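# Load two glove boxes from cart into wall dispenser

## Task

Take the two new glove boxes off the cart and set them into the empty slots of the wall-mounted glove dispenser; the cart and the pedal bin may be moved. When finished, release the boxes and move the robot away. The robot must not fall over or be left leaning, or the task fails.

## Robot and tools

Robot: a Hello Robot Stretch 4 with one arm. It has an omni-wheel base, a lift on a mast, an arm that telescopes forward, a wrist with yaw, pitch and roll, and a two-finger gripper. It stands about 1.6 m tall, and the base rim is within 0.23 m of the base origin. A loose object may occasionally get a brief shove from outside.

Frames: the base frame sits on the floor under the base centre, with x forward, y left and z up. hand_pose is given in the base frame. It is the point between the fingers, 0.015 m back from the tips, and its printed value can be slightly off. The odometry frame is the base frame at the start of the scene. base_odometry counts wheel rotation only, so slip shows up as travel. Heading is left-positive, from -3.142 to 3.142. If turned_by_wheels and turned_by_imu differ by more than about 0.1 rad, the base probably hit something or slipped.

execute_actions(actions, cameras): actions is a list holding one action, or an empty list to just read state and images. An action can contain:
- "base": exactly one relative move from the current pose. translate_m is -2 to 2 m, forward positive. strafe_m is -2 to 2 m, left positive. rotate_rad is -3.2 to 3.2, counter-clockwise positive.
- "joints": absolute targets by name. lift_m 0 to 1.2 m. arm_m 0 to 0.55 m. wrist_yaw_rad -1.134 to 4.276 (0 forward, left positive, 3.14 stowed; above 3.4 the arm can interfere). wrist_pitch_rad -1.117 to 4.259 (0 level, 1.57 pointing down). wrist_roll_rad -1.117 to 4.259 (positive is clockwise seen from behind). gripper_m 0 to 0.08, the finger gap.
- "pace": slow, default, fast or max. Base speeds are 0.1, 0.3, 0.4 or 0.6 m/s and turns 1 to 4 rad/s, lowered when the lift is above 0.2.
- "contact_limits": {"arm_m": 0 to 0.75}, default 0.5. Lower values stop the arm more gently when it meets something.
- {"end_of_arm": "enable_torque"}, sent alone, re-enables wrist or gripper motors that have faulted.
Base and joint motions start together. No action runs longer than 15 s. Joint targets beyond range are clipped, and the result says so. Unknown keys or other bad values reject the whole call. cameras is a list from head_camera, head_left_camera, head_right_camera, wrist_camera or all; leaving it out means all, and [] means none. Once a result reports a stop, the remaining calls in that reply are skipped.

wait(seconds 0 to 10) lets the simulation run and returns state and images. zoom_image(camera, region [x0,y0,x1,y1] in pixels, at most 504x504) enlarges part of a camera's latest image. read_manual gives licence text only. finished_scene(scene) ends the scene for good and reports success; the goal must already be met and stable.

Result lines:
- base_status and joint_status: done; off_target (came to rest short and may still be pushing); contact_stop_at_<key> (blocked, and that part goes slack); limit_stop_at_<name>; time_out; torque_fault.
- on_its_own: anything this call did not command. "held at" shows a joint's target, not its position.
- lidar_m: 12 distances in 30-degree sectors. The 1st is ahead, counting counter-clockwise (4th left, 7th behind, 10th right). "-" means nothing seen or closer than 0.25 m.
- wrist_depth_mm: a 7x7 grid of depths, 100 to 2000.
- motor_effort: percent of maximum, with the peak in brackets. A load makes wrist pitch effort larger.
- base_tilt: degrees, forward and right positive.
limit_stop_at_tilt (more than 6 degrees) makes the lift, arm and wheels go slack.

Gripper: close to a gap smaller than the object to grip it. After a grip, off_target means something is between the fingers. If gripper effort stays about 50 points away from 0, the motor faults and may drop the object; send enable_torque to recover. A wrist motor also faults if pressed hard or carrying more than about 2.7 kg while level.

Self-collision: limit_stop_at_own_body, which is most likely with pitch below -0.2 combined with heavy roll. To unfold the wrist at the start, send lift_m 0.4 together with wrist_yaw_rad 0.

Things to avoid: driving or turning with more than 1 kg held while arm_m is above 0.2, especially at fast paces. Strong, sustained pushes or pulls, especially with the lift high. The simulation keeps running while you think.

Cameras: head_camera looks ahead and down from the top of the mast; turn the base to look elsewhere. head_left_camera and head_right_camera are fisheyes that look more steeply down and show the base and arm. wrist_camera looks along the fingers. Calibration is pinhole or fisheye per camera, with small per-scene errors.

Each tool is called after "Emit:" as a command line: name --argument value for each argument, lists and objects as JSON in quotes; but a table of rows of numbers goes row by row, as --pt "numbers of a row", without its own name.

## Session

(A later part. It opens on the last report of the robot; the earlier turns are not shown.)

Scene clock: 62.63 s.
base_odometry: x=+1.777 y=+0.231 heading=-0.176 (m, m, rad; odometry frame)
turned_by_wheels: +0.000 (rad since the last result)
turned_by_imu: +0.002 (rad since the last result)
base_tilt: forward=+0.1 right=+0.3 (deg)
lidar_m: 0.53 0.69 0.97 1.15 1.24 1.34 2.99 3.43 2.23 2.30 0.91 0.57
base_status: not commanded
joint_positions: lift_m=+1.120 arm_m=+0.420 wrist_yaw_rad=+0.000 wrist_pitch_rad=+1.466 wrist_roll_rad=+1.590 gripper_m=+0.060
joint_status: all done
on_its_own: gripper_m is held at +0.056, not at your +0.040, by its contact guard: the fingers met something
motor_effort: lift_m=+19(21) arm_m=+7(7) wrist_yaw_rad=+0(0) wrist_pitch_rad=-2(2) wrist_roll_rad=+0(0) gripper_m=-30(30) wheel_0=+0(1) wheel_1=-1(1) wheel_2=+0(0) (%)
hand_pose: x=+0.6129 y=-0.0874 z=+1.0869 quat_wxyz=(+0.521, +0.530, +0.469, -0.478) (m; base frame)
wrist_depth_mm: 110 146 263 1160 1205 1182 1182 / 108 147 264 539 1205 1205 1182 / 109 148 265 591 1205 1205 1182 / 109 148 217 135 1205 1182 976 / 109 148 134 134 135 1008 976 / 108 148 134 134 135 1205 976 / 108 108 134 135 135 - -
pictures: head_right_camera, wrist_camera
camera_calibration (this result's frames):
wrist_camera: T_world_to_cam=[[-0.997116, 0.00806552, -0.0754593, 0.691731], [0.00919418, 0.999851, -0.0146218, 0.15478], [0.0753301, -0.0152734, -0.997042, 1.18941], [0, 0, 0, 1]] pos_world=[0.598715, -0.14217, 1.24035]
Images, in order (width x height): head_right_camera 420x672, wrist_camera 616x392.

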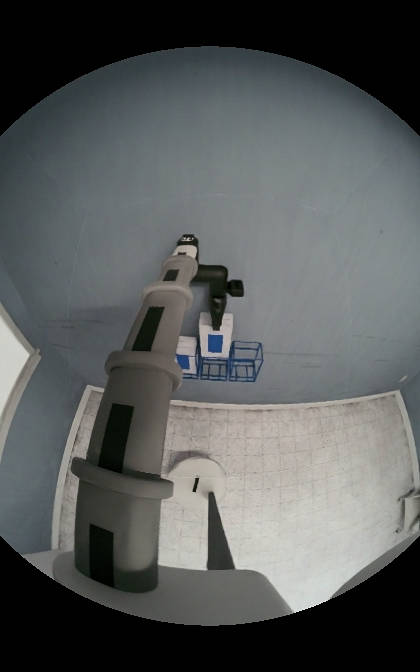

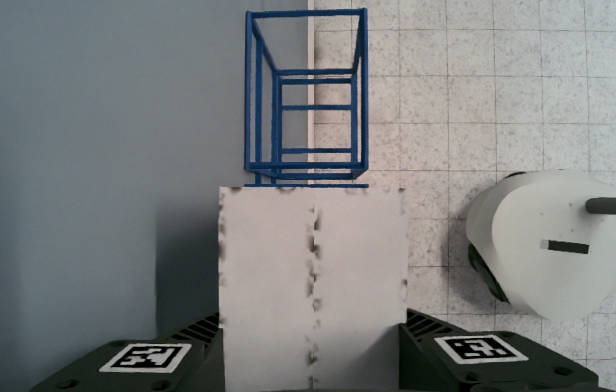

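Emit:
execute_actions --actions '[{"joints": {"lift_m": 0.966}}]' --cameras '["wrist_camera", "head_right_camera"]'

Scene clock: 65.00 s.
base_odometry: x=+1.777 y=+0.231 heading=-0.176 (m, m, rad; odometry frame)
turned_by_wheels: +0.000 (rad since the last result)
turned_by_imu: +0.001 (rad since the last result)
base_tilt: forward=+0.1 right=+0.3 (deg)
lidar_m: 0.53 0.69 1.01 1.14 1.28 1.34 2.99 3.46 2.19 2.27 0.94 0.58
base_status: not commanded
joint_positions: lift_m=+0.966 arm_m=+0.420 wrist_yaw_rad=+0.000 wrist_pitch_rad=+1.466 wrist_roll_rad=+1.590 gripper_m=+0.060
joint_status: all done
on_its_own: gripper_m is held at +0.056, not at your +0.040, by its contact guard: the fingers met something
motor_effort: lift_m=+20(18) arm_m=+7(7) wrist_yaw_rad=-1(3) wrist_pitch_rad=-3(2) wrist_roll_rad=+0(0) gripper_m=-31(30) wheel_0=+0(1) wheel_1=-1(1) wheel_2=+0(0) (%)
hand_pose: x=+0.6129 y=-0.0874 z=+0.9329 quat_wxyz=(+0.521, +0.530, +0.469, -0.478) (m; base frame)
wrist_depth_mm: 110 146 263 585 1060 1060 1042 / 108 147 265 778 1060 1042 1042 / 109 148 230 382 1060 1060 1025 / 109 148 181 135 178 1042 831 / 109 148 134 135 135 1060 831 / 108 148 134 135 135 1042 820 / 108 109 133 134 135 - -
pictures: head_right_camera, wrist_camera
camera_calibration (this result's frames):
wrist_camera: T_world_to_cam=[[-0.997117, 0.00806542, -0.0754521, 0.680102], [0.00919397, 0.999851, -0.0146218, 0.152528], [0.0753229, -0.0152734, -0.997042, 1.03584], [0, 0, 0, 1]] pos_world=[0.598716, -0.14217, 1.08632]
Images, in order (width x height): head_right_camera 420x672, wrist_camera 616x392.

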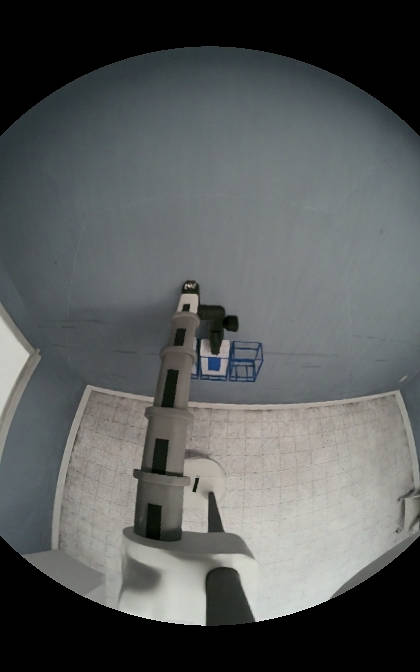

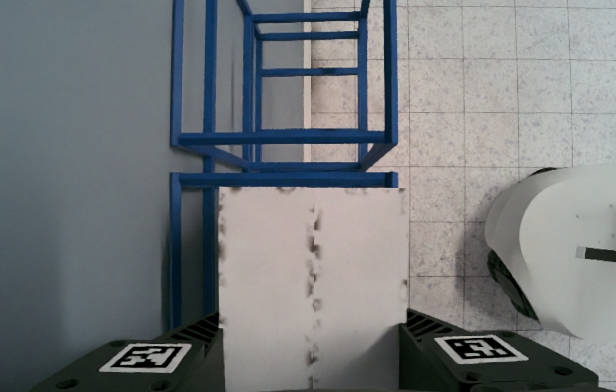

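Emit:
execute_actions --actions '[{"joints": {"gripper_m": 0.076}}]' --cameras '["wrist_camera"]'

Emit:
execute_actions --actions '[{"joints": {"lift_m": 1.03}, "pace": "fast"}]' --cameras '["wrist_camera", "head_right_camera"]'

Scene clock: 66.50 s.
base_odometry: x=+1.777 y=+0.231 heading=-0.176 (m, m, rad; odometry frame)
turned_by_wheels: +0.000 (rad since the last result)
turned_by_imu: +0.001 (rad since the last result)
base_tilt: forward=+0.1 right=+0.2 (deg)
lidar_m: 0.54 0.68 0.95 1.13 1.27 1.33 2.97 3.45 2.19 2.31 0.92 0.58
base_status: not commanded
joint_positions: lift_m=+0.966 arm_m=+0.420 wrist_yaw_rad=+0.000 wrist_pitch_rad=+1.465 wrist_roll_rad=+1.590 gripper_m=+0.076
joint_status: all done
motor_effort: lift_m=+20(20) arm_m=+7(7) wrist_yaw_rad=-2(0) wrist_pitch_rad=+1(2) wrist_roll_rad=+0(1) gripper_m=+2(27) wheel_0=+0(1) wheel_1=-1(1) wheel_2=+0(0) (%)
hand_pose: x=+0.6131 y=-0.0874 z=+0.9329 quat_wxyz=(+0.521, +0.531, +0.468, -0.477) (m; base frame)
wrist_depth_mm: 109 145 258 564 1060 1042 1042 / 110 146 260 750 1078 1060 1042 / 108 146 232 750 1042 1042 1025 / 108 147 183 143 179 1060 831 / 108 147 143 143 176 1060 831 / 110 146 143 143 143 1060 831 / - 108 143 143 143 104 -
pictures: wrist_camera
camera_calibration (this result's frames):
wrist_camera: T_world_to_cam=[[-0.997044, 0.00806646, -0.0764056, 0.681165], [0.00920897, 0.999851, -0.0146127, 0.152509], [0.0762763, -0.0152731, -0.99697, 1.03519], [0, 0, 0, 1]] pos_world=[0.598787, -0.14217, 1.08633]
Images, in order (width x height): wrist_camera 616x392.

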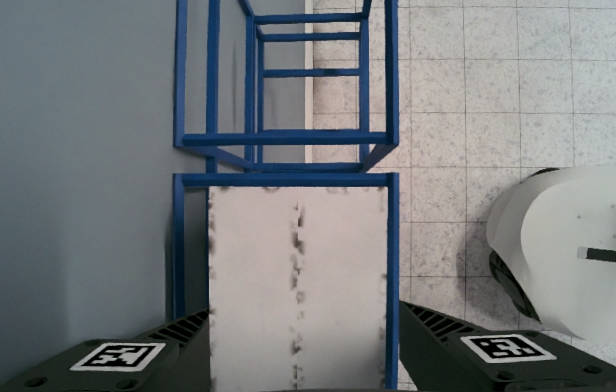

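Scene clock: 67.50 s.
base_odometry: x=+1.777 y=+0.231 heading=-0.176 (m, m, rad; odometry frame)
turned_by_wheels: +0.000 (rad since the last result)
turned_by_imu: +0.000 (rad since the last result)
base_tilt: forward=+0.2 right=+0.2 (deg)
lidar_m: 0.54 0.66 1.00 1.15 1.25 1.34 2.98 3.47 2.19 2.29 0.90 0.58
base_status: not commanded
joint_positions: lift_m=+1.030 arm_m=+0.420 wrist_yaw_rad=+0.000 wrist_pitch_rad=+1.465 wrist_roll_rad=+1.590 gripper_m=+0.076
joint_status: all done
motor_effort: lift_m=+26(27) arm_m=+7(7) wrist_yaw_rad=-2(0) wrist_pitch_rad=+1(1) wrist_roll_rad=-1(1) gripper_m=+2(3) wheel_0=+0(0) wheel_1=-1(1) wheel_2=+0(0) (%)
hand_pose: x=+0.6131 y=-0.0874 z=+0.9964 quat_wxyz=(+0.521, +0.531, +0.468, -0.477) (m; base frame)
wrist_depth_mm: 109 145 247 1060 1138 1118 1098 / 110 146 248 750 1118 1098 1118 / 108 147 247 574 1118 1118 1098 / 108 147 214 208 1138 1118 891 / 108 147 209 208 1118 1060 891 / 110 146 208 207 1118 1098 891 / - 108 185 207 389 104 -
pictures: head_right_camera, wrist_camera
camera_calibration (this result's frames):
wrist_camera: T_world_to_cam=[[-0.997061, 0.00806682, -0.0761801, 0.685755], [0.00920603, 0.999851, -0.0146149, 0.153441], [0.0760509, -0.0152733, -0.996987, 1.09864], [0, 0, 0, 1]] pos_world=[0.598775, -0.14217, 1.14981]
Images, in order (width x height): head_right_camera 420x672, wrist_camera 616x392.

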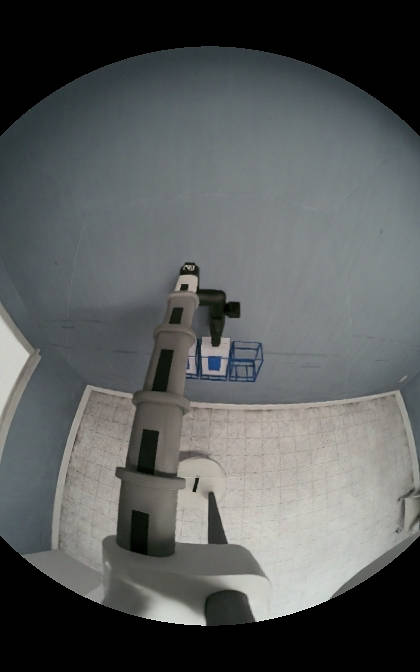

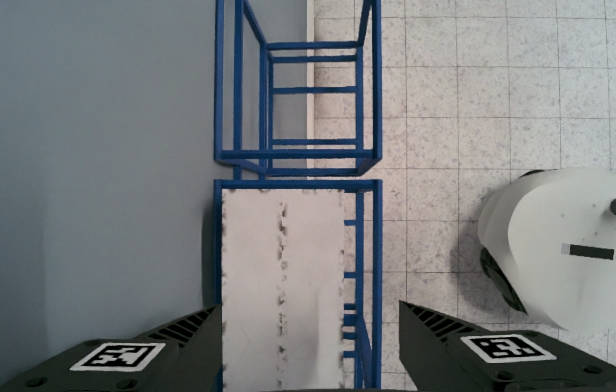

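Emit:
execute_actions --actions '[{"joints": {"arm_m": 0.2}, "pace": "max"}]' --cameras '[]'

Emit:
execute_actions --actions '[{"base": {"rotate_rad": -1.977}, "joints": {"lift_m": 0.45, "wrist_pitch_rad": 1.57, "wrist_roll_rad": 1.113, "gripper_m": 0.08}, "pace": "max"}]' --cameras '["head_camera"]'

Scene clock: 76.13 s.
base_odometry: x=+1.777 y=+0.231 heading=-0.176 (m, m, rad; odometry frame)
turned_by_wheels: +0.000 (rad since the last result)
turned_by_imu: +0.002 (rad since the last result)
base_tilt: forward=+0.1 right=+0.3 (deg)
lidar_m: 0.54 0.68 0.98 1.14 1.26 1.33 3.00 3.46 2.20 2.25 0.92 0.57
base_status: not commanded
joint_positions: lift_m=+1.030 arm_m=+0.201 wrist_yaw_rad=+0.000 wrist_pitch_rad=+1.465 wrist_roll_rad=+1.590 gripper_m=+0.076
joint_status: all done
motor_effort: lift_m=+26(26) arm_m=-7(7) wrist_yaw_rad=+1(0) wrist_pitch_rad=-1(0) wrist_roll_rad=-1(1) gripper_m=+4(5) wheel_0=+1(0) wheel_1=-1(1) wheel_2=+0(0) (%)
hand_pose: x=+0.3945 y=-0.0874 z=+0.9964 quat_wxyz=(+0.520, +0.531, +0.468, -0.478) (m; base frame)
wrist_depth_mm: 377 539 991 1160 1118 1118 1098 / 373 466 991 1138 1138 1118 1098 / 375 496 1008 1138 1138 1118 1098 / 271 410 1008 1138 1138 904 891 / 272 407 1008 1160 1118 891 891 / 271 407 904 1138 1118 904 1098 / 263 108 574 1160 1138 104 -
pictures: none
No camera images: the call's "cameras" was empty. Leave "cameras" out to get every camera's image.

Scene clock: 78.73 s.
base_odometry: x=+1.777 y=+0.231 heading=-2.153 (m, m, rad; odometry frame)
turned_by_wheels: -1.977 (rad since the last result)
turned_by_imu: -1.964 (rad since the last result)
base_tilt: forward=+0.1 right=+0.2 (deg)
lidar_m: 2.19 1.77 0.84 0.55 0.54 0.73 1.12 1.16 1.33 1.31 3.62 3.14
base_status: done
joint_positions: lift_m=+0.450 arm_m=+0.201 wrist_yaw_rad=+0.000 wrist_pitch_rad=+1.570 wrist_roll_rad=+1.113 gripper_m=+0.080
joint_status: all done
motor_effort: lift_m=+18(19) arm_m=-7(7) wrist_yaw_rad=+1(2) wrist_pitch_rad=-1(4) wrist_roll_rad=-2(7) gripper_m=+3(4) wheel_0=+1(7) wheel_1=+2(6) wheel_2=+1(6) (%)
hand_pose: x=+0.3723 y=-0.0874 z=+0.4158 quat_wxyz=(+0.601, +0.374, +0.600, -0.373) (m; base frame)
wrist_depth_mm: 554 554 564 564 569 569 580 / 554 559 559 564 564 574 580 / 549 559 559 564 569 574 580 / 554 559 559 569 569 574 574 / 554 554 564 564 569 574 580 / 554 559 564 564 569 394 359 / 554 108 564 564 442 105 -
pictures: head_camera
Images, in order (width x height): head_camera 420x560.

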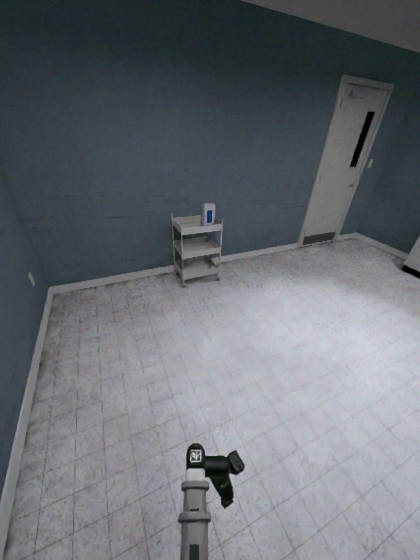

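Emit:
zoom_image --camera "head_camera" --region '[160, 190, 240, 290]'

Region (160, 190, 240, 290) of head_camera's 420x560 image, scaled by 5.040, with more detail than that image has; it fills the left 403 columns of this view, and the rest is white.

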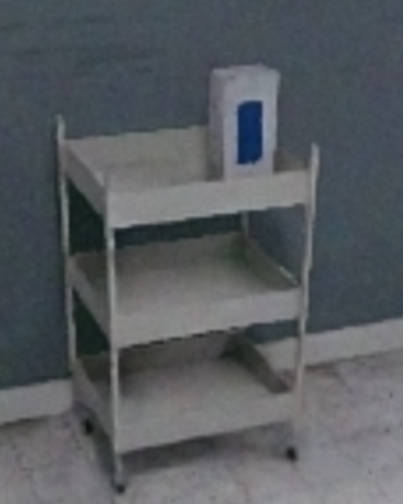

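Emit:
execute_actions --actions '[{"base": {"translate_m": 1.808}, "joints": {"lift_m": 0.99, "arm_m": 0.5}, "pace": "max"}]' --cameras '["wrist_camera", "head_right_camera"]'

Scene clock: 86.53 s.
base_odometry: x=+0.783 y=-1.279 heading=-2.153 (m, m, rad; odometry frame)
turned_by_wheels: +0.000 (rad since the last result)
turned_by_imu: -0.001 (rad since the last result)
base_tilt: forward=+0.1 right=+0.3 (deg)
lidar_m: 0.41 0.39 0.91 1.35 1.32 1.45 2.08 2.34 2.52 2.95 2.18 0.54
base_status: done
joint_positions: lift_m=+0.990 arm_m=+0.499 wrist_yaw_rad=+0.000 wrist_pitch_rad=+1.570 wrist_roll_rad=+1.113 gripper_m=+0.080
joint_status: all done
motor_effort: lift_m=+25(31) arm_m=+7(7) wrist_yaw_rad=-1(0) wrist_pitch_rad=+1(2) wrist_roll_rad=-1(2) gripper_m=+3(5) wheel_0=-1(6) wheel_1=-1(9) wheel_2=+0(13) (%)
hand_pose: x=+0.6699 y=-0.0874 z=+0.9553 quat_wxyz=(+0.601, +0.374, +0.600, -0.373) (m; base frame)
wrist_depth_mm: 399 585 1098 1098 1118 1118 1118 / 397 603 1098 1118 1098 1118 1118 / 404 530 1078 1098 1118 1118 1138 / 407 436 439 202 442 1118 1138 / 415 436 439 202 442 1138 1118 / 415 436 436 203 204 904 904 / 384 108 436 203 204 105 -
pictures: head_right_camera, wrist_camera
camera_calibration (this result's frames):
wrist_camera: T_world_to_cam=[[-0.891709, -0.451703, 0.0286325, 0.528366], [-0.452238, 0.891755, -0.0159108, 0.45322], [-0.0183463, -0.0271365, -0.999463, 1.11791], [0, 0, 0, 1]] pos_world=[0.696621, -0.13516, 1.10939]
Images, in order (width x height): head_right_camera 420x672, wrist_camera 616x392.

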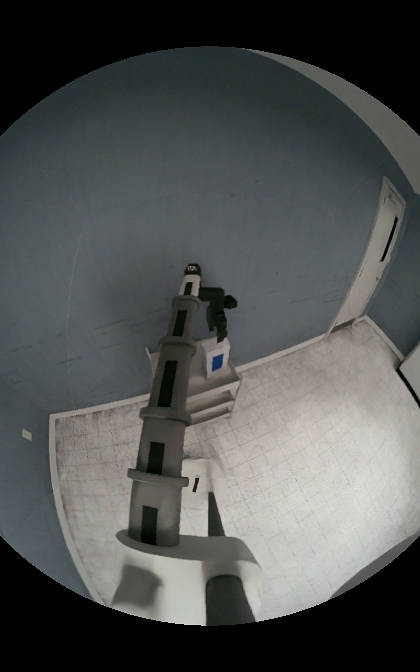

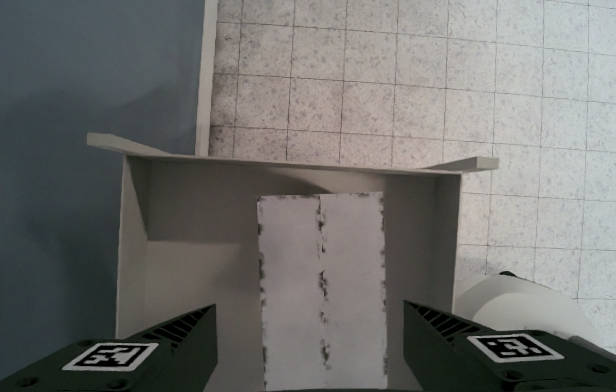

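Emit:
execute_actions --actions '[{"base": {"strafe_m": -0.0064}, "joints": {"wrist_roll_rad": 1.075, "arm_m": 0.493, "lift_m": 0.968}}]' --cameras '["wrist_camera"]'

Scene clock: 88.90 s.
base_odometry: x=+0.777 y=-1.275 heading=-2.153 (m, m, rad; odometry frame)
turned_by_wheels: +0.000 (rad since the last result)
turned_by_imu: +0.001 (rad since the last result)
base_tilt: forward=+0.1 right=+0.3 (deg)
lidar_m: 0.40 0.39 0.93 1.34 1.34 1.47 2.10 2.37 2.50 2.95 2.15 0.54
base_status: done
joint_positions: lift_m=+0.968 arm_m=+0.494 wrist_yaw_rad=+0.000 wrist_pitch_rad=+1.570 wrist_roll_rad=+1.075 gripper_m=+0.080
joint_status: all done
motor_effort: lift_m=+17(21) arm_m=-7(8) wrist_yaw_rad=+1(1) wrist_pitch_rad=+0(0) wrist_roll_rad=-2(2) gripper_m=+3(4) wheel_0=+0(7) wheel_1=+2(7) wheel_2=-1(1) (%)
hand_pose: x=+0.6654 y=-0.0874 z=+0.9339 quat_wxyz=(+0.608, +0.362, +0.607, -0.362) (m; base frame)
wrist_depth_mm: 394 574 1078 1078 1078 1098 1118 / 397 597 1060 1078 1098 1098 1098 / 397 530 1078 1078 1098 1098 1098 / 418 415 415 418 421 1098 1098 / 424 413 418 181 421 1098 1098 / 433 415 415 181 182 891 904 / 402 108 181 182 182 105 -
pictures: wrist_camera
camera_calibration (this result's frames):
wrist_camera: T_world_to_cam=[[-0.874159, -0.484785, 0.0288028, 0.51021], [-0.485325, 0.87419, -0.015854, 0.471257], [-0.0174934, -0.0278376, -0.999459, 1.09585], [0, 0, 0, 1]] pos_world=[0.693888, -0.13412, 1.08804]
Images, in order (width x height): wrist_camera 616x392.

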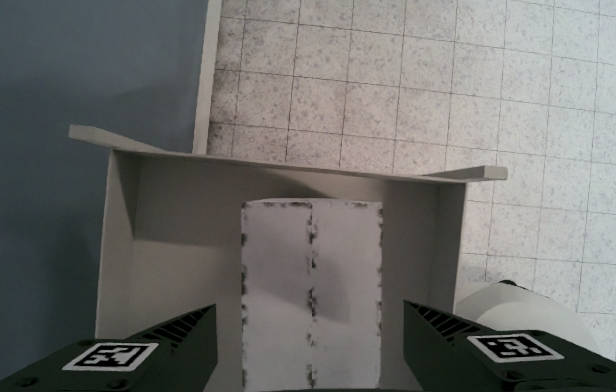

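Emit:
execute_actions --actions '[{"joints": {"lift_m": 0.921}}]' --cameras '["wrist_camera"]'

Emit:
execute_actions --actions '[{"joints": {"gripper_m": 0.04}}]' --cameras '["wrist_camera"]'

Scene clock: 90.43 s.
base_odometry: x=+0.777 y=-1.275 heading=-2.153 (m, m, rad; odometry frame)
turned_by_wheels: +0.000 (rad since the last result)
turned_by_imu: +0.001 (rad since the last result)
base_tilt: forward=+0.1 right=+0.3 (deg)
lidar_m: 0.42 0.38 0.91 1.36 1.34 1.45 2.11 2.36 2.51 2.94 2.18 0.55
base_status: not commanded
joint_positions: lift_m=+0.921 arm_m=+0.494 wrist_yaw_rad=+0.000 wrist_pitch_rad=+1.570 wrist_roll_rad=+1.075 gripper_m=+0.080
joint_status: all done
motor_effort: lift_m=+17(17) arm_m=-7(7) wrist_yaw_rad=-2(2) wrist_pitch_rad=+0(0) wrist_roll_rad=-2(2) gripper_m=+5(3) wheel_0=+0(1) wheel_1=+2(2) wheel_2=-1(1) (%)
hand_pose: x=+0.6653 y=-0.0874 z=+0.8869 quat_wxyz=(+0.608, +0.362, +0.607, -0.362) (m; base frame)
wrist_depth_mm: 397 574 1025 1042 1042 1042 1042 / 397 597 1042 1042 1042 1042 1042 / 370 370 1025 1042 1042 1060 1060 / 394 366 370 370 373 373 1042 / 404 368 370 134 135 377 1060 / 397 368 144 134 135 831 842 / 402 108 134 134 135 105 -
pictures: wrist_camera
camera_calibration (this result's frames):
wrist_camera: T_world_to_cam=[[-0.874158, -0.484787, 0.0288026, 0.511563], [-0.485327, 0.874189, -0.0158541, 0.470513], [-0.0174931, -0.0278376, -0.999459, 1.04886], [0, 0, 0, 1]] pos_world=[0.693887, -0.13412, 1.04102]
Images, in order (width x height): wrist_camera 616x392.

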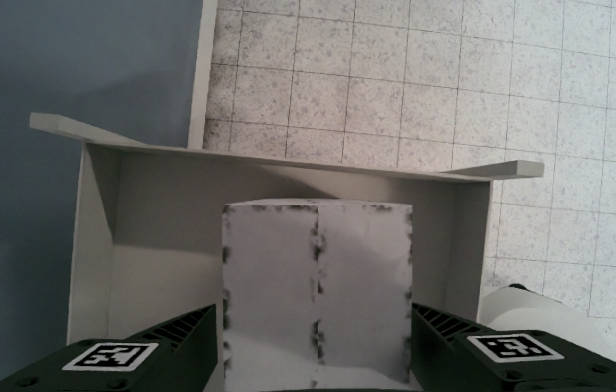

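Scene clock: 91.40 s.
base_odometry: x=+0.777 y=-1.275 heading=-2.153 (m, m, rad; odometry frame)
turned_by_wheels: +0.000 (rad since the last result)
turned_by_imu: +0.000 (rad since the last result)
base_tilt: forward=+0.1 right=+0.3 (deg)
lidar_m: 0.41 0.39 0.91 1.36 1.34 1.46 2.10 2.35 2.49 2.95 2.16 0.53
base_status: not commanded
joint_positions: lift_m=+0.921 arm_m=+0.494 wrist_yaw_rad=+0.000 wrist_pitch_rad=+1.570 wrist_roll_rad=+1.075 gripper_m=+0.061
joint_status: gripper_m off_target (ended at +0.061, target +0.040)
on_its_own: gripper_m is held at +0.057, not at your +0.040, by its contact guard: the fingers met something
motor_effort: lift_m=+17(17) arm_m=-7(7) wrist_yaw_rad=+0(1) wrist_pitch_rad=-1(1) wrist_roll_rad=-2(3) gripper_m=-32(33) wheel_0=+0(0) wheel_1=+2(2) wheel_2=-1(1) (%)
hand_pose: x=+0.6653 y=-0.0874 z=+0.8869 quat_wxyz=(+0.607, +0.362, +0.607, -0.362) (m; base frame)
wrist_depth_mm: 397 580 1025 1025 1025 1060 1042 / 397 597 1025 1042 1025 1060 1060 / 370 368 1025 1042 1042 1042 1060 / 397 368 368 373 375 373 1060 / 404 370 133 134 135 379 1060 / 397 366 134 134 135 831 854 / 402 109 133 134 135 - -
pictures: wrist_camera
camera_calibration (this result's frames):
wrist_camera: T_world_to_cam=[[-0.874162, -0.484764, 0.0290654, 0.511273], [-0.485309, 0.874202, -0.0157083, 0.470338], [-0.0177942, -0.0278372, -0.999454, 1.04905], [0, 0, 0, 1]] pos_world=[0.693862, -0.134121, 1.04101]
Images, in order (width x height): wrist_camera 616x392.

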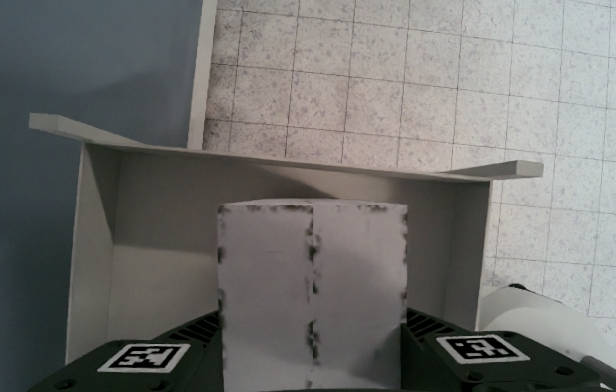

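Emit:
execute_actions --actions '[{"joints": {"lift_m": 1.02}, "pace": "fast"}]' --cameras '["wrist_camera"]'

Emit:
execute_actions --actions '[{"base": {"translate_m": -1.633}, "joints": {"arm_m": 0.28, "wrist_roll_rad": 1.59, "wrist_pitch_rad": 1.465}, "pace": "max"}]' --cameras '["wrist_camera"]'

Emit:
execute_actions --actions '[{"base": {"rotate_rad": 1.977}, "joints": {"lift_m": 1.2}, "pace": "fast"}]' --cameras '["wrist_camera", "head_right_camera"]'

Scene clock: 94.70 s.
base_odometry: x=+0.777 y=-1.275 heading=-2.153 (m, m, rad; odometry frame)
turned_by_wheels: +0.000 (rad since the last result)
turned_by_imu: +0.001 (rad since the last result)
base_tilt: forward=+0.1 right=+0.3 (deg)
lidar_m: 0.40 0.40 0.88 1.34 1.31 1.47 2.08 2.35 2.53 2.94 2.19 0.52
base_status: not commanded
joint_positions: lift_m=+1.019 arm_m=+0.494 wrist_yaw_rad=+0.000 wrist_pitch_rad=+1.570 wrist_roll_rad=+1.075 gripper_m=+0.061
joint_status: all done
on_its_own: gripper_m is held at +0.057, not at your +0.040, by its contact guard: the fingers met something
motor_effort: lift_m=+28(32) arm_m=-7(7) wrist_yaw_rad=+0(1) wrist_pitch_rad=+1(1) wrist_roll_rad=-2(3) gripper_m=-32(32) wheel_0=+0(1) wheel_1=+2(2) wheel_2=-1(1) (%)
hand_pose: x=+0.6654 y=-0.0874 z=+0.9850 quat_wxyz=(+0.608, +0.362, +0.607, -0.362) (m; base frame)
wrist_depth_mm: 397 580 1098 1118 1138 1160 1160 / 397 597 1118 1118 1138 1138 1160 / 410 539 1098 1138 1138 1160 1160 / 415 466 469 462 473 1160 1160 / 427 466 133 134 135 1138 1160 / 433 466 134 134 135 946 1160 / 427 108 134 134 135 - -
pictures: wrist_camera
camera_calibration (this result's frames):
wrist_camera: T_world_to_cam=[[-0.874175, -0.484771, 0.0285677, 0.509016], [-0.485306, 0.874198, -0.0159845, 0.472203], [-0.0172251, -0.0278373, -0.999464, 1.14675], [0, 0, 0, 1]] pos_world=[0.693885, -0.13412, 1.13914]
Images, in order (width x height): wrist_camera 616x392.

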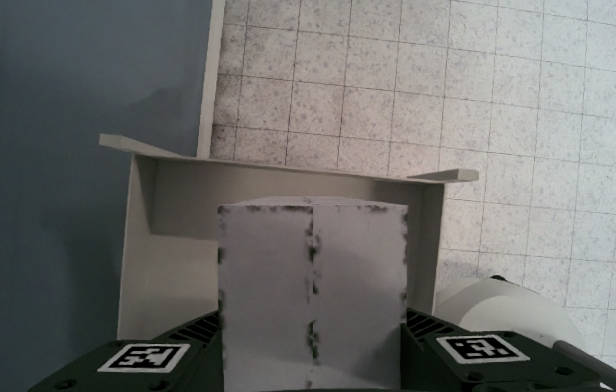

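Scene clock: 100.80 s.
base_odometry: x=+1.675 y=+0.089 heading=-2.153 (m, m, rad; odometry frame)
turned_by_wheels: +0.000 (rad since the last result)
turned_by_imu: +0.006 (rad since the last result)
base_tilt: forward=+0.1 right=+0.3 (deg)
lidar_m: 0.40 1.91 0.94 0.61 0.61 0.68 1.23 1.34 1.44 1.35 3.54 0.45
base_status: done
joint_positions: lift_m=+1.019 arm_m=+0.281 wrist_yaw_rad=+0.000 wrist_pitch_rad=+1.466 wrist_roll_rad=+1.590 gripper_m=+0.061
joint_status: all done
on_its_own: gripper_m is held at +0.057, not at your +0.040, by its contact guard: the fingers met something
motor_effort: lift_m=+28(28) arm_m=-7(9) wrist_yaw_rad=-1(5) wrist_pitch_rad=-2(16) wrist_roll_rad=-1(5) gripper_m=-32(32) wheel_0=-1(7) wheel_1=-1(5) wheel_2=-1(10) (%)
hand_pose: x=+0.4744 y=-0.0874 z=+0.9862 quat_wxyz=(+0.520, +0.531, +0.469, -0.478) (m; base frame)
wrist_depth_mm: 1182 1160 1160 1138 1118 1118 1098 / 1205 1182 1138 1138 1118 1098 1078 / 1182 1160 1160 1138 1118 1098 1098 / 1182 1182 1138 1118 1098 891 878 / 1182 1182 133 134 135 891 878 / 1182 1160 134 134 135 891 878 / 1182 108 133 134 135 - -
pictures: wrist_camera
camera_calibration (this result's frames):
wrist_camera: T_world_to_cam=[[-0.997122, 0.00825164, -0.0753693, 0.545975], [0.00937925, 0.999849, -0.0146195, 0.154494], [0.0752373, -0.0152843, -0.997049, 1.09948], [0, 0, 0, 1]] pos_world=[0.460232, -0.142171, 1.13964]
Images, in order (width x height): wrist_camera 616x392.

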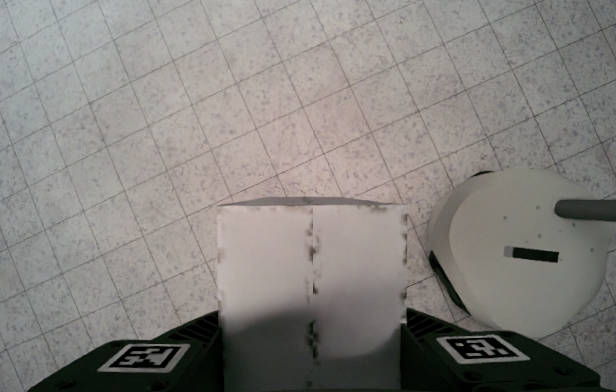

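Scene clock: 103.37 s.
base_odometry: x=+1.675 y=+0.089 heading=-0.176 (m, m, rad; odometry frame)
turned_by_wheels: +1.977 (rad since the last result)
turned_by_imu: +1.966 (rad since the last result)
base_tilt: forward=+0.1 right=+0.3 (deg)
lidar_m: 0.39 0.65 1.10 1.31 1.43 1.34 3.72 3.25 2.02 2.35 1.02 0.42
base_status: done
joint_positions: lift_m=+1.199 arm_m=+0.281 wrist_yaw_rad=+0.000 wrist_pitch_rad=+1.466 wrist_roll_rad=+1.590 gripper_m=+0.061
joint_status: all done
on_its_own: gripper_m is held at +0.057, not at your +0.040, by its contact guard: the fingers met something
motor_effort: lift_m=+28(25) arm_m=-7(7) wrist_yaw_rad=-2(2) wrist_pitch_rad=-3(3) wrist_roll_rad=+0(1) gripper_m=-32(32) wheel_0=+1(7) wheel_1=+0(6) wheel_2=-2(6) (%)
hand_pose: x=+0.4745 y=-0.0874 z=+1.1655 quat_wxyz=(+0.521, +0.530, +0.469, -0.477) (m; base frame)
wrist_depth_mm: 387 544 976 1308 1308 1281 1255 / 382 549 976 1336 1308 1308 1255 / 382 549 991 1308 1308 1281 1255 / 387 549 809 1308 1308 1060 1255 / 382 549 134 134 135 1060 1060 / 382 480 134 134 135 1078 1255 / 370 108 134 134 135 - -
pictures: head_right_camera, wrist_camera
camera_calibration (this result's frames):
wrist_camera: T_world_to_cam=[[-0.99711, 0.00799438, -0.0755505, 0.559751], [0.00912394, 0.999852, -0.0146177, 0.157228], [0.0754224, -0.0152648, -0.997035, 1.27815], [0, 0, 0, 1]] pos_world=[0.460298, -0.142169, 1.31895]
Images, in order (width x height): head_right_camera 420x672, wrist_camera 616x392.

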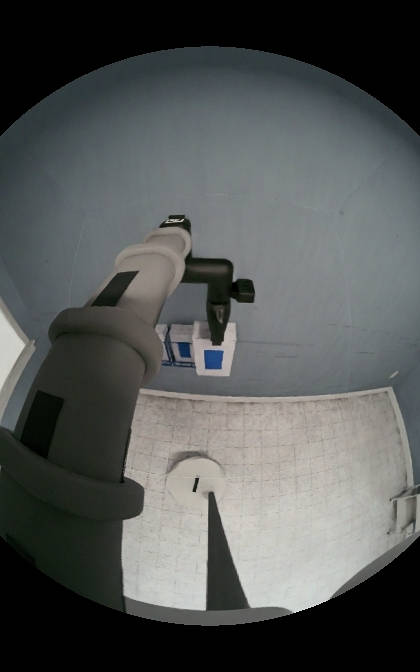

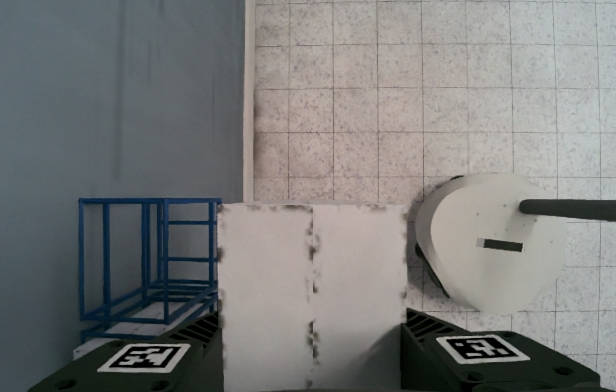

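Emit:
zoom_image --camera "wrist_camera" --region '[60, 170, 420, 340]'

Region (60, 170, 420, 340) of wrist_camera's 616x392 image, scaled by 1.400; it fills the top 238 rows of this view, and the rest is white.

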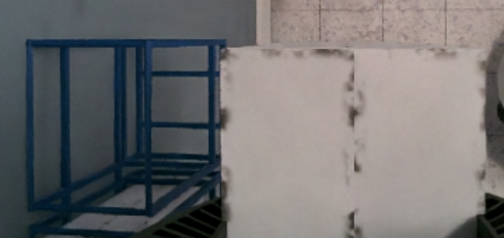

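Emit:
zoom_image --camera "wrist_camera" --region '[200, 180, 420, 230]'

Region (200, 180, 420, 230) of wrist_camera's 616x392 image, scaled by 2.291; it fills the top 115 rows of this view, and the rest is white.

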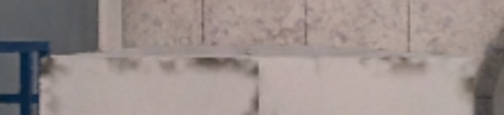

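Emit:
execute_actions --actions '[{"base": {"strafe_m": 0.005}, "joints": {"arm_m": 0.492, "lift_m": 1.17}, "pace": "fast"}]' --cameras '["wrist_camera", "head_right_camera"]'

Scene clock: 107.33 s.
base_odometry: x=+1.676 y=+0.093 heading=-0.176 (m, m, rad; odometry frame)
turned_by_wheels: +0.000 (rad since the last result)
turned_by_imu: +0.001 (rad since the last result)
base_tilt: forward=+0.1 right=+0.3 (deg)
lidar_m: 0.59 0.66 1.12 1.30 1.45 1.37 3.69 3.21 2.03 2.37 1.02 0.75
base_status: done
joint_positions: lift_m=+1.170 arm_m=+0.491 wrist_yaw_rad=+0.000 wrist_pitch_rad=+1.466 wrist_roll_rad=+1.590 gripper_m=+0.061
joint_status: all done
on_its_own: gripper_m is held at +0.057, not at your +0.040, by its contact guard: the fingers met something
motor_effort: lift_m=+20(26) arm_m=+7(9) wrist_yaw_rad=+0(1) wrist_pitch_rad=-2(5) wrist_roll_rad=+0(0) gripper_m=-31(32) wheel_0=-1(7) wheel_1=+0(6) wheel_2=-1(2) (%)
hand_pose: x=+0.6840 y=-0.0874 z=+1.1368 quat_wxyz=(+0.521, +0.530, +0.469, -0.477) (m; base frame)
wrist_depth_mm: 109 148 266 1182 1255 1255 1229 / 110 150 267 1160 1255 1255 1229 / 110 150 270 1182 1281 1255 1229 / 111 151 220 585 1255 1255 1025 / 110 150 134 134 135 1229 1042 / 110 150 134 134 135 1255 1042 / 107 109 134 135 135 - -
pictures: head_right_camera, wrist_camera
camera_calibration (this result's frames):
wrist_camera: T_world_to_cam=[[-0.997108, 0.0079629, -0.0755759, 0.766476], [0.00909242, 0.999852, -0.0146132, 0.154913], [0.0754483, -0.0152581, -0.997033, 1.23375], [0, 0, 0, 1]] pos_world=[0.669767, -0.142169, 1.29028]
Images, in order (width x height): head_right_camera 420x672, wrist_camera 616x392.

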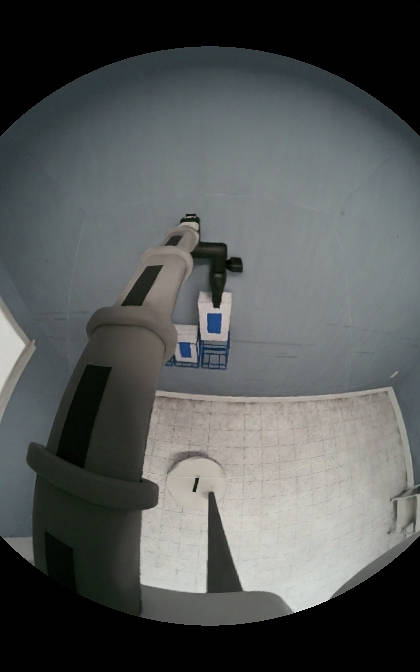

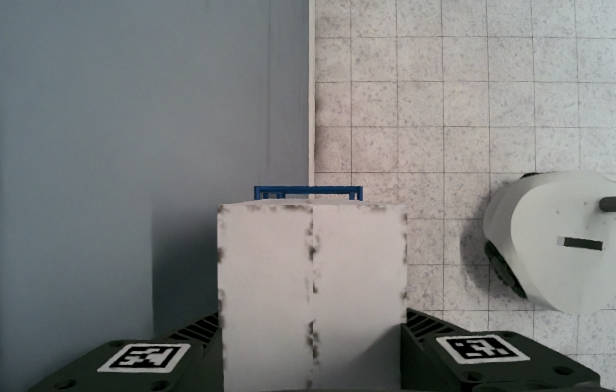

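Emit:
zoom_image --camera "wrist_camera" --region '[240, 170, 380, 220]'

Region (240, 170, 380, 220) of wrist_camera's 616x392 image, scaled by 3.600; it fills the top 180 rows of this view, and the rest is white.

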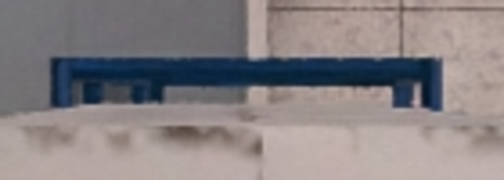

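Emit:
execute_actions --actions '[{"base": {"strafe_m": -0.004}, "joints": {"arm_m": 0.4935, "lift_m": 1.162}}]' --cameras '["wrist_camera"]'

Emit:
zoom_image --camera "wrist_camera" --region '[240, 170, 380, 220]'

Scene clock: 109.53 s.
base_odometry: x=+1.676 y=+0.090 heading=-0.177 (m, m, rad; odometry frame)
turned_by_wheels: +0.000 (rad since the last result)
turned_by_imu: +0.001 (rad since the last result)
base_tilt: forward=+0.1 right=+0.3 (deg)
lidar_m: 0.61 0.65 1.09 1.31 1.44 1.38 3.67 3.24 2.01 2.35 1.02 0.74
base_status: done
joint_positions: lift_m=+1.162 arm_m=+0.492 wrist_yaw_rad=+0.000 wrist_pitch_rad=+1.466 wrist_roll_rad=+1.590 gripper_m=+0.061
joint_status: all done
on_its_own: gripper_m is held at +0.057, not at your +0.040, by its contact guard: the fingers met something
motor_effort: lift_m=+20(25) arm_m=+7(7) wrist_yaw_rad=-2(0) wrist_pitch_rad=-3(2) wrist_roll_rad=-1(0) gripper_m=-33(30) wheel_0=+1(5) wheel_1=+0(6) wheel_2=-1(1) (%)
hand_pose: x=+0.6854 y=-0.0874 z=+1.1289 quat_wxyz=(+0.521, +0.530, +0.469, -0.478) (m; base frame)
wrist_depth_mm: 109 145 260 1160 1255 1255 1229 / 110 146 263 1138 1281 1255 1205 / 108 147 265 1160 1255 1229 1229 / 108 147 216 330 1281 1229 1025 / 108 147 133 134 135 1229 1025 / 110 147 133 134 135 1229 1042 / - 109 134 134 135 - -
pictures: wrist_camera
camera_calibration (this result's frames):
wrist_camera: T_world_to_cam=[[-0.997117, 0.00796506, -0.0754578, 0.767172], [0.00909285, 0.999852, -0.0146142, 0.154785], [0.0753303, -0.0152582, -0.997042, 1.2258], [0, 0, 0, 1]] pos_world=[0.671213, -0.142169, 1.28233]
Images, in order (width x height): wrist_camera 616x392.

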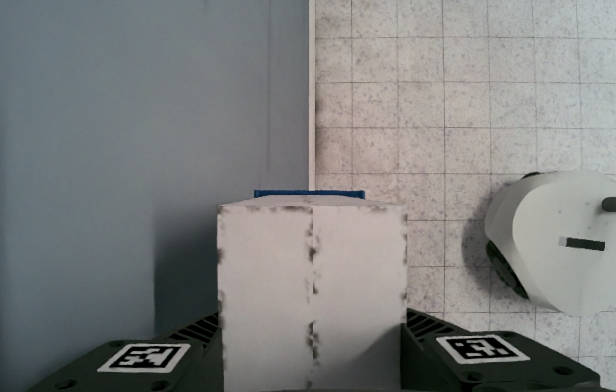

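Region (240, 170, 380, 220) of wrist_camera's 616x392 image, scaled by 3.600; it fills the top 180 rows of this view, and the rest is white.

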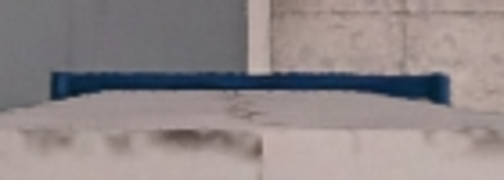

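Emit:
execute_actions --actions '[{"base": {"strafe_m": 0.0035}, "pace": "slow"}]' --cameras '["wrist_camera"]'

Emit:
zoom_image --camera "wrist_camera" --region '[240, 170, 380, 220]'

Scene clock: 111.57 s.
base_odometry: x=+1.676 y=+0.093 heading=-0.177 (m, m, rad; odometry frame)
turned_by_wheels: +0.000 (rad since the last result)
turned_by_imu: +0.001 (rad since the last result)
base_tilt: forward=+0.1 right=+0.3 (deg)
lidar_m: 0.62 0.65 1.10 1.33 1.45 1.37 3.68 3.23 2.03 2.34 1.00 0.76
base_status: done
joint_positions: lift_m=+1.162 arm_m=+0.492 wrist_yaw_rad=+0.000 wrist_pitch_rad=+1.466 wrist_roll_rad=+1.590 gripper_m=+0.061
joint_status: not commanded
on_its_own: gripper_m is held at +0.057, not at your +0.040, by its contact guard: the fingers met something
motor_effort: lift_m=+20(20) arm_m=+7(7) wrist_yaw_rad=-1(3) wrist_pitch_rad=-2(3) wrist_roll_rad=-1(1) gripper_m=-31(33) wheel_0=-1(5) wheel_1=+1(4) wheel_2=+0(1) (%)
hand_pose: x=+0.6854 y=-0.0874 z=+1.1289 quat_wxyz=(+0.521, +0.530, +0.469, -0.478) (m; base frame)
wrist_depth_mm: 110 146 262 1138 1255 1255 1229 / 110 147 262 1160 1255 1229 1205 / 108 148 265 1160 1255 1255 1229 / 109 148 216 347 1255 1229 1025 / 108 148 133 134 135 1229 1008 / 108 147 134 134 135 1229 1042 / - 109 134 134 135 - -
pictures: wrist_camera
camera_calibration (this result's frames):
wrist_camera: T_world_to_cam=[[-0.997117, 0.00796626, -0.0754577, 0.767176], [0.00909406, 0.999852, -0.0146143, 0.154784], [0.0753301, -0.0152583, -0.997042, 1.2258], [0, 0, 0, 1]] pos_world=[0.671217, -0.142169, 1.28233]
Images, in order (width x height): wrist_camera 616x392.

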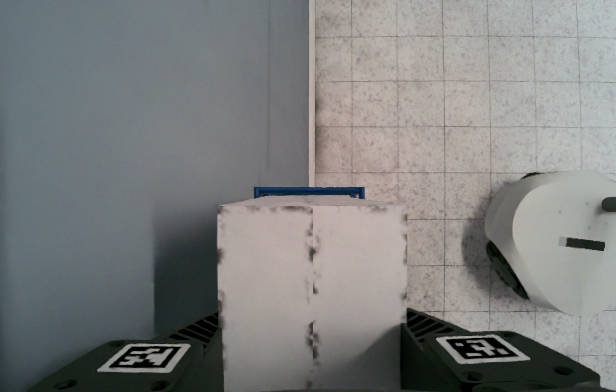

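Region (240, 170, 380, 220) of wrist_camera's 616x392 image, scaled by 3.600; it fills the top 180 rows of this view, and the rest is white.

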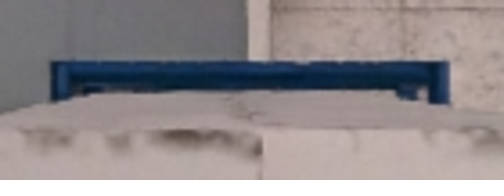

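Emit:
execute_actions --actions '[{"joints": {"lift_m": 1.1}, "pace": "slow"}]' --cameras '["wrist_camera", "head_right_camera"]'

Emit:
zoom_image --camera "wrist_camera" --region '[230, 160, 390, 220]'

Scene clock: 113.70 s.
base_odometry: x=+1.676 y=+0.093 heading=-0.177 (m, m, rad; odometry frame)
turned_by_wheels: +0.000 (rad since the last result)
turned_by_imu: +0.001 (rad since the last result)
base_tilt: forward=+0.2 right=+0.2 (deg)
lidar_m: 0.60 0.66 1.09 1.32 1.44 1.36 3.66 3.27 2.03 2.35 1.00 0.74
base_status: not commanded
joint_positions: lift_m=+1.100 arm_m=+0.492 wrist_yaw_rad=+0.000 wrist_pitch_rad=+1.466 wrist_roll_rad=+1.590 gripper_m=+0.061
joint_status: all done
on_its_own: gripper_m is held at +0.057, not at your +0.040, by its contact guard: the fingers met something
motor_effort: lift_m=+20(19) arm_m=+7(7) wrist_yaw_rad=-1(0) wrist_pitch_rad=-3(2) wrist_roll_rad=-1(1) gripper_m=-32(31) wheel_0=-1(2) wheel_1=+2(2) wheel_2=+0(0) (%)
hand_pose: x=+0.6854 y=-0.0874 z=+1.0669 quat_wxyz=(+0.521, +0.530, +0.469, -0.478) (m; base frame)
wrist_depth_mm: 110 146 262 1138 1205 1182 1160 / 110 147 264 1118 1182 1182 1160 / 108 147 265 1138 1205 1182 1160 / 109 148 216 319 1182 1182 960 / 108 148 133 133 135 1182 960 / 108 147 133 134 135 1182 976 / - 108 133 134 135 - -
pictures: head_right_camera, wrist_camera
camera_calibration (this result's frames):
wrist_camera: T_world_to_cam=[[-0.997119, 0.00796578, -0.0754389, 0.762478], [0.0090933, 0.999852, -0.0146145, 0.153879], [0.0753114, -0.0152584, -0.997043, 1.16402], [0, 0, 0, 1]] pos_world=[0.671217, -0.142169, 1.22035]
Images, in order (width x height): head_right_camera 420x672, wrist_camera 616x392.

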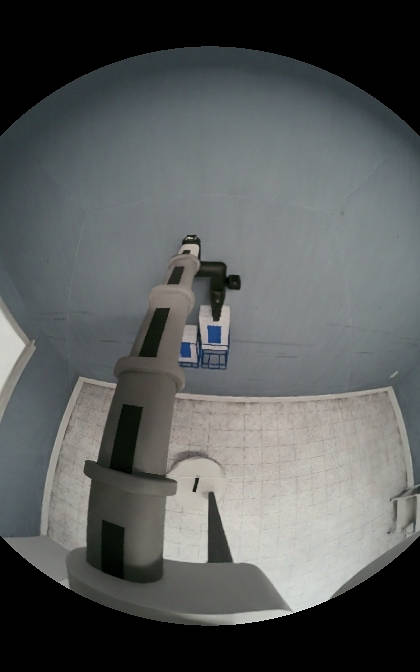

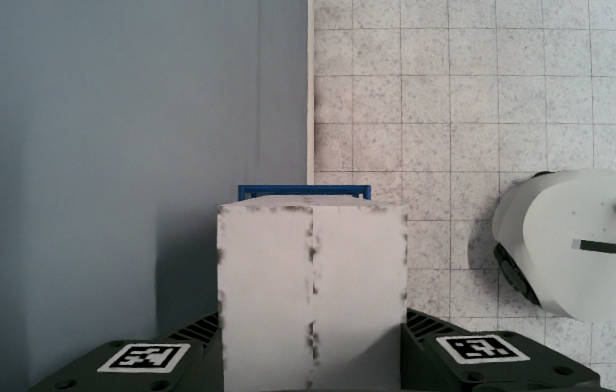

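Region (230, 160, 390, 220) of wrist_camera's 616x392 image, scaled by 3.150; it fills the top 189 rows of this view, and the rest is white.

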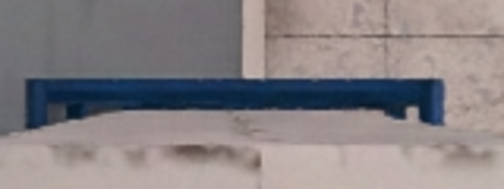

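Emit:
execute_actions --actions '[{"base": {"strafe_m": -0.0075}, "pace": "slow"}]' --cameras '["wrist_camera"]'

Emit:
zoom_image --camera "wrist_camera" --region '[230, 160, 390, 220]'

Scene clock: 116.73 s.
base_odometry: x=+1.675 y=+0.086 heading=-0.177 (m, m, rad; odometry frame)
turned_by_wheels: +0.000 (rad since the last result)
turned_by_imu: +0.001 (rad since the last result)
base_tilt: forward=+0.1 right=+0.3 (deg)
lidar_m: 0.61 0.64 1.10 1.33 1.43 1.35 3.63 3.25 2.03 2.35 1.01 0.74
base_status: done
joint_positions: lift_m=+1.100 arm_m=+0.492 wrist_yaw_rad=+0.000 wrist_pitch_rad=+1.466 wrist_roll_rad=+1.590 gripper_m=+0.061
joint_status: not commanded
on_its_own: gripper_m is held at +0.057, not at your +0.040, by its contact guard: the fingers met something
motor_effort: lift_m=+19(19) arm_m=+7(7) wrist_yaw_rad=-2(1) wrist_pitch_rad=-2(1) wrist_roll_rad=+0(0) gripper_m=-31(31) wheel_0=+2(3) wheel_1=-2(5) wheel_2=+0(0) (%)
hand_pose: x=+0.6854 y=-0.0874 z=+1.0669 quat_wxyz=(+0.521, +0.530, +0.469, -0.478) (m; base frame)
wrist_depth_mm: 109 145 260 1118 1205 1182 1182 / 110 146 262 1118 1182 1160 1160 / 108 147 264 1138 1205 1182 1160 / 108 147 216 312 1182 1182 960 / 108 147 134 135 135 1205 960 / 110 146 134 135 135 1182 960 / - 109 134 134 135 - -
pictures: wrist_camera
camera_calibration (this result's frames):
wrist_camera: T_world_to_cam=[[-0.997119, 0.00796458, -0.0754389, 0.762478], [0.00909209, 0.999852, -0.0146145, 0.15388], [0.0753114, -0.0152582, -0.997043, 1.16402], [0, 0, 0, 1]] pos_world=[0.671218, -0.142169, 1.22035]
Images, in order (width x height): wrist_camera 616x392.

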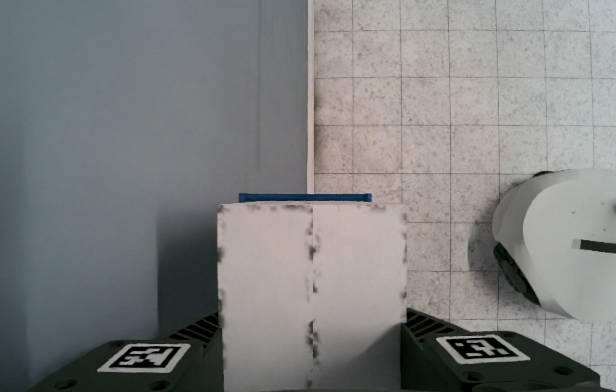

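Region (230, 160, 390, 220) of wrist_camera's 616x392 image, scaled by 3.150; it fills the top 189 rows of this view, and the rest is white.

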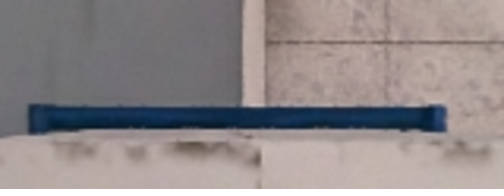

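Emit:
execute_actions --actions '[{"base": {"strafe_m": 0.004}, "joints": {"lift_m": 0.963}, "pace": "slow"}]' --cameras '["wrist_camera", "head_right_camera"]'

Scene clock: 119.43 s.
base_odometry: x=+1.675 y=+0.089 heading=-0.176 (m, m, rad; odometry frame)
turned_by_wheels: +0.000 (rad since the last result)
turned_by_imu: +0.001 (rad since the last result)
base_tilt: forward=+0.1 right=+0.3 (deg)
lidar_m: 0.61 0.66 1.07 1.30 1.44 1.36 3.68 3.23 2.04 2.33 1.04 0.76
base_status: done
joint_positions: lift_m=+0.963 arm_m=+0.492 wrist_yaw_rad=+0.000 wrist_pitch_rad=+1.466 wrist_roll_rad=+1.590 gripper_m=+0.061
joint_status: all done
on_its_own: gripper_m is held at +0.057, not at your +0.040, by its contact guard: the fingers met something
motor_effort: lift_m=+19(18) arm_m=+7(7) wrist_yaw_rad=-1(2) wrist_pitch_rad=-3(2) wrist_roll_rad=-1(1) gripper_m=-32(33) wheel_0=-1(4) wheel_1=+2(4) wheel_2=+0(0) (%)
hand_pose: x=+0.6854 y=-0.0874 z=+0.9299 quat_wxyz=(+0.521, +0.530, +0.469, -0.478) (m; base frame)
wrist_depth_mm: 110 146 262 991 1060 1060 1025 / 110 147 263 991 1060 1060 1042 / 108 147 264 991 1060 1042 1042 / 109 148 198 175 1060 1042 854 / 108 148 133 134 135 1042 831 / 110 147 134 134 135 1042 904 / - 109 134 135 135 - -
pictures: head_right_camera, wrist_camera
camera_calibration (this result's frames):
wrist_camera: T_world_to_cam=[[-0.997118, 0.00796643, -0.0754412, 0.752147], [0.00909398, 0.999852, -0.0146144, 0.151876], [0.0753136, -0.0152583, -0.997043, 1.02742], [0, 0, 0, 1]] pos_world=[0.67122, -0.142169, 1.08334]
Images, in order (width x height): head_right_camera 420x672, wrist_camera 616x392.

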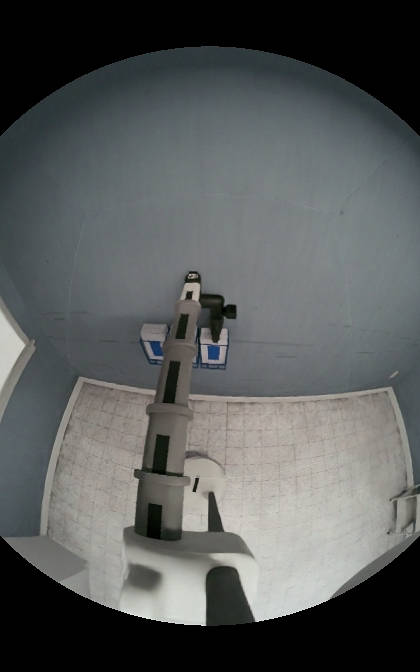

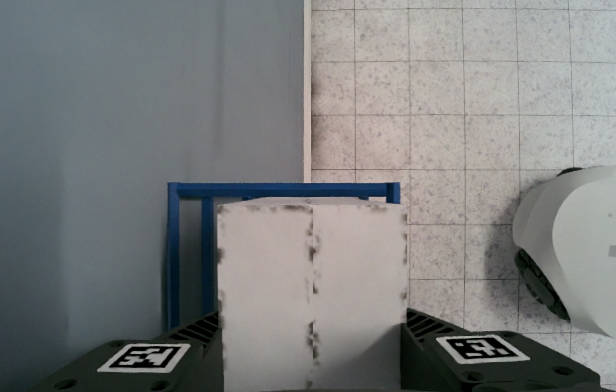

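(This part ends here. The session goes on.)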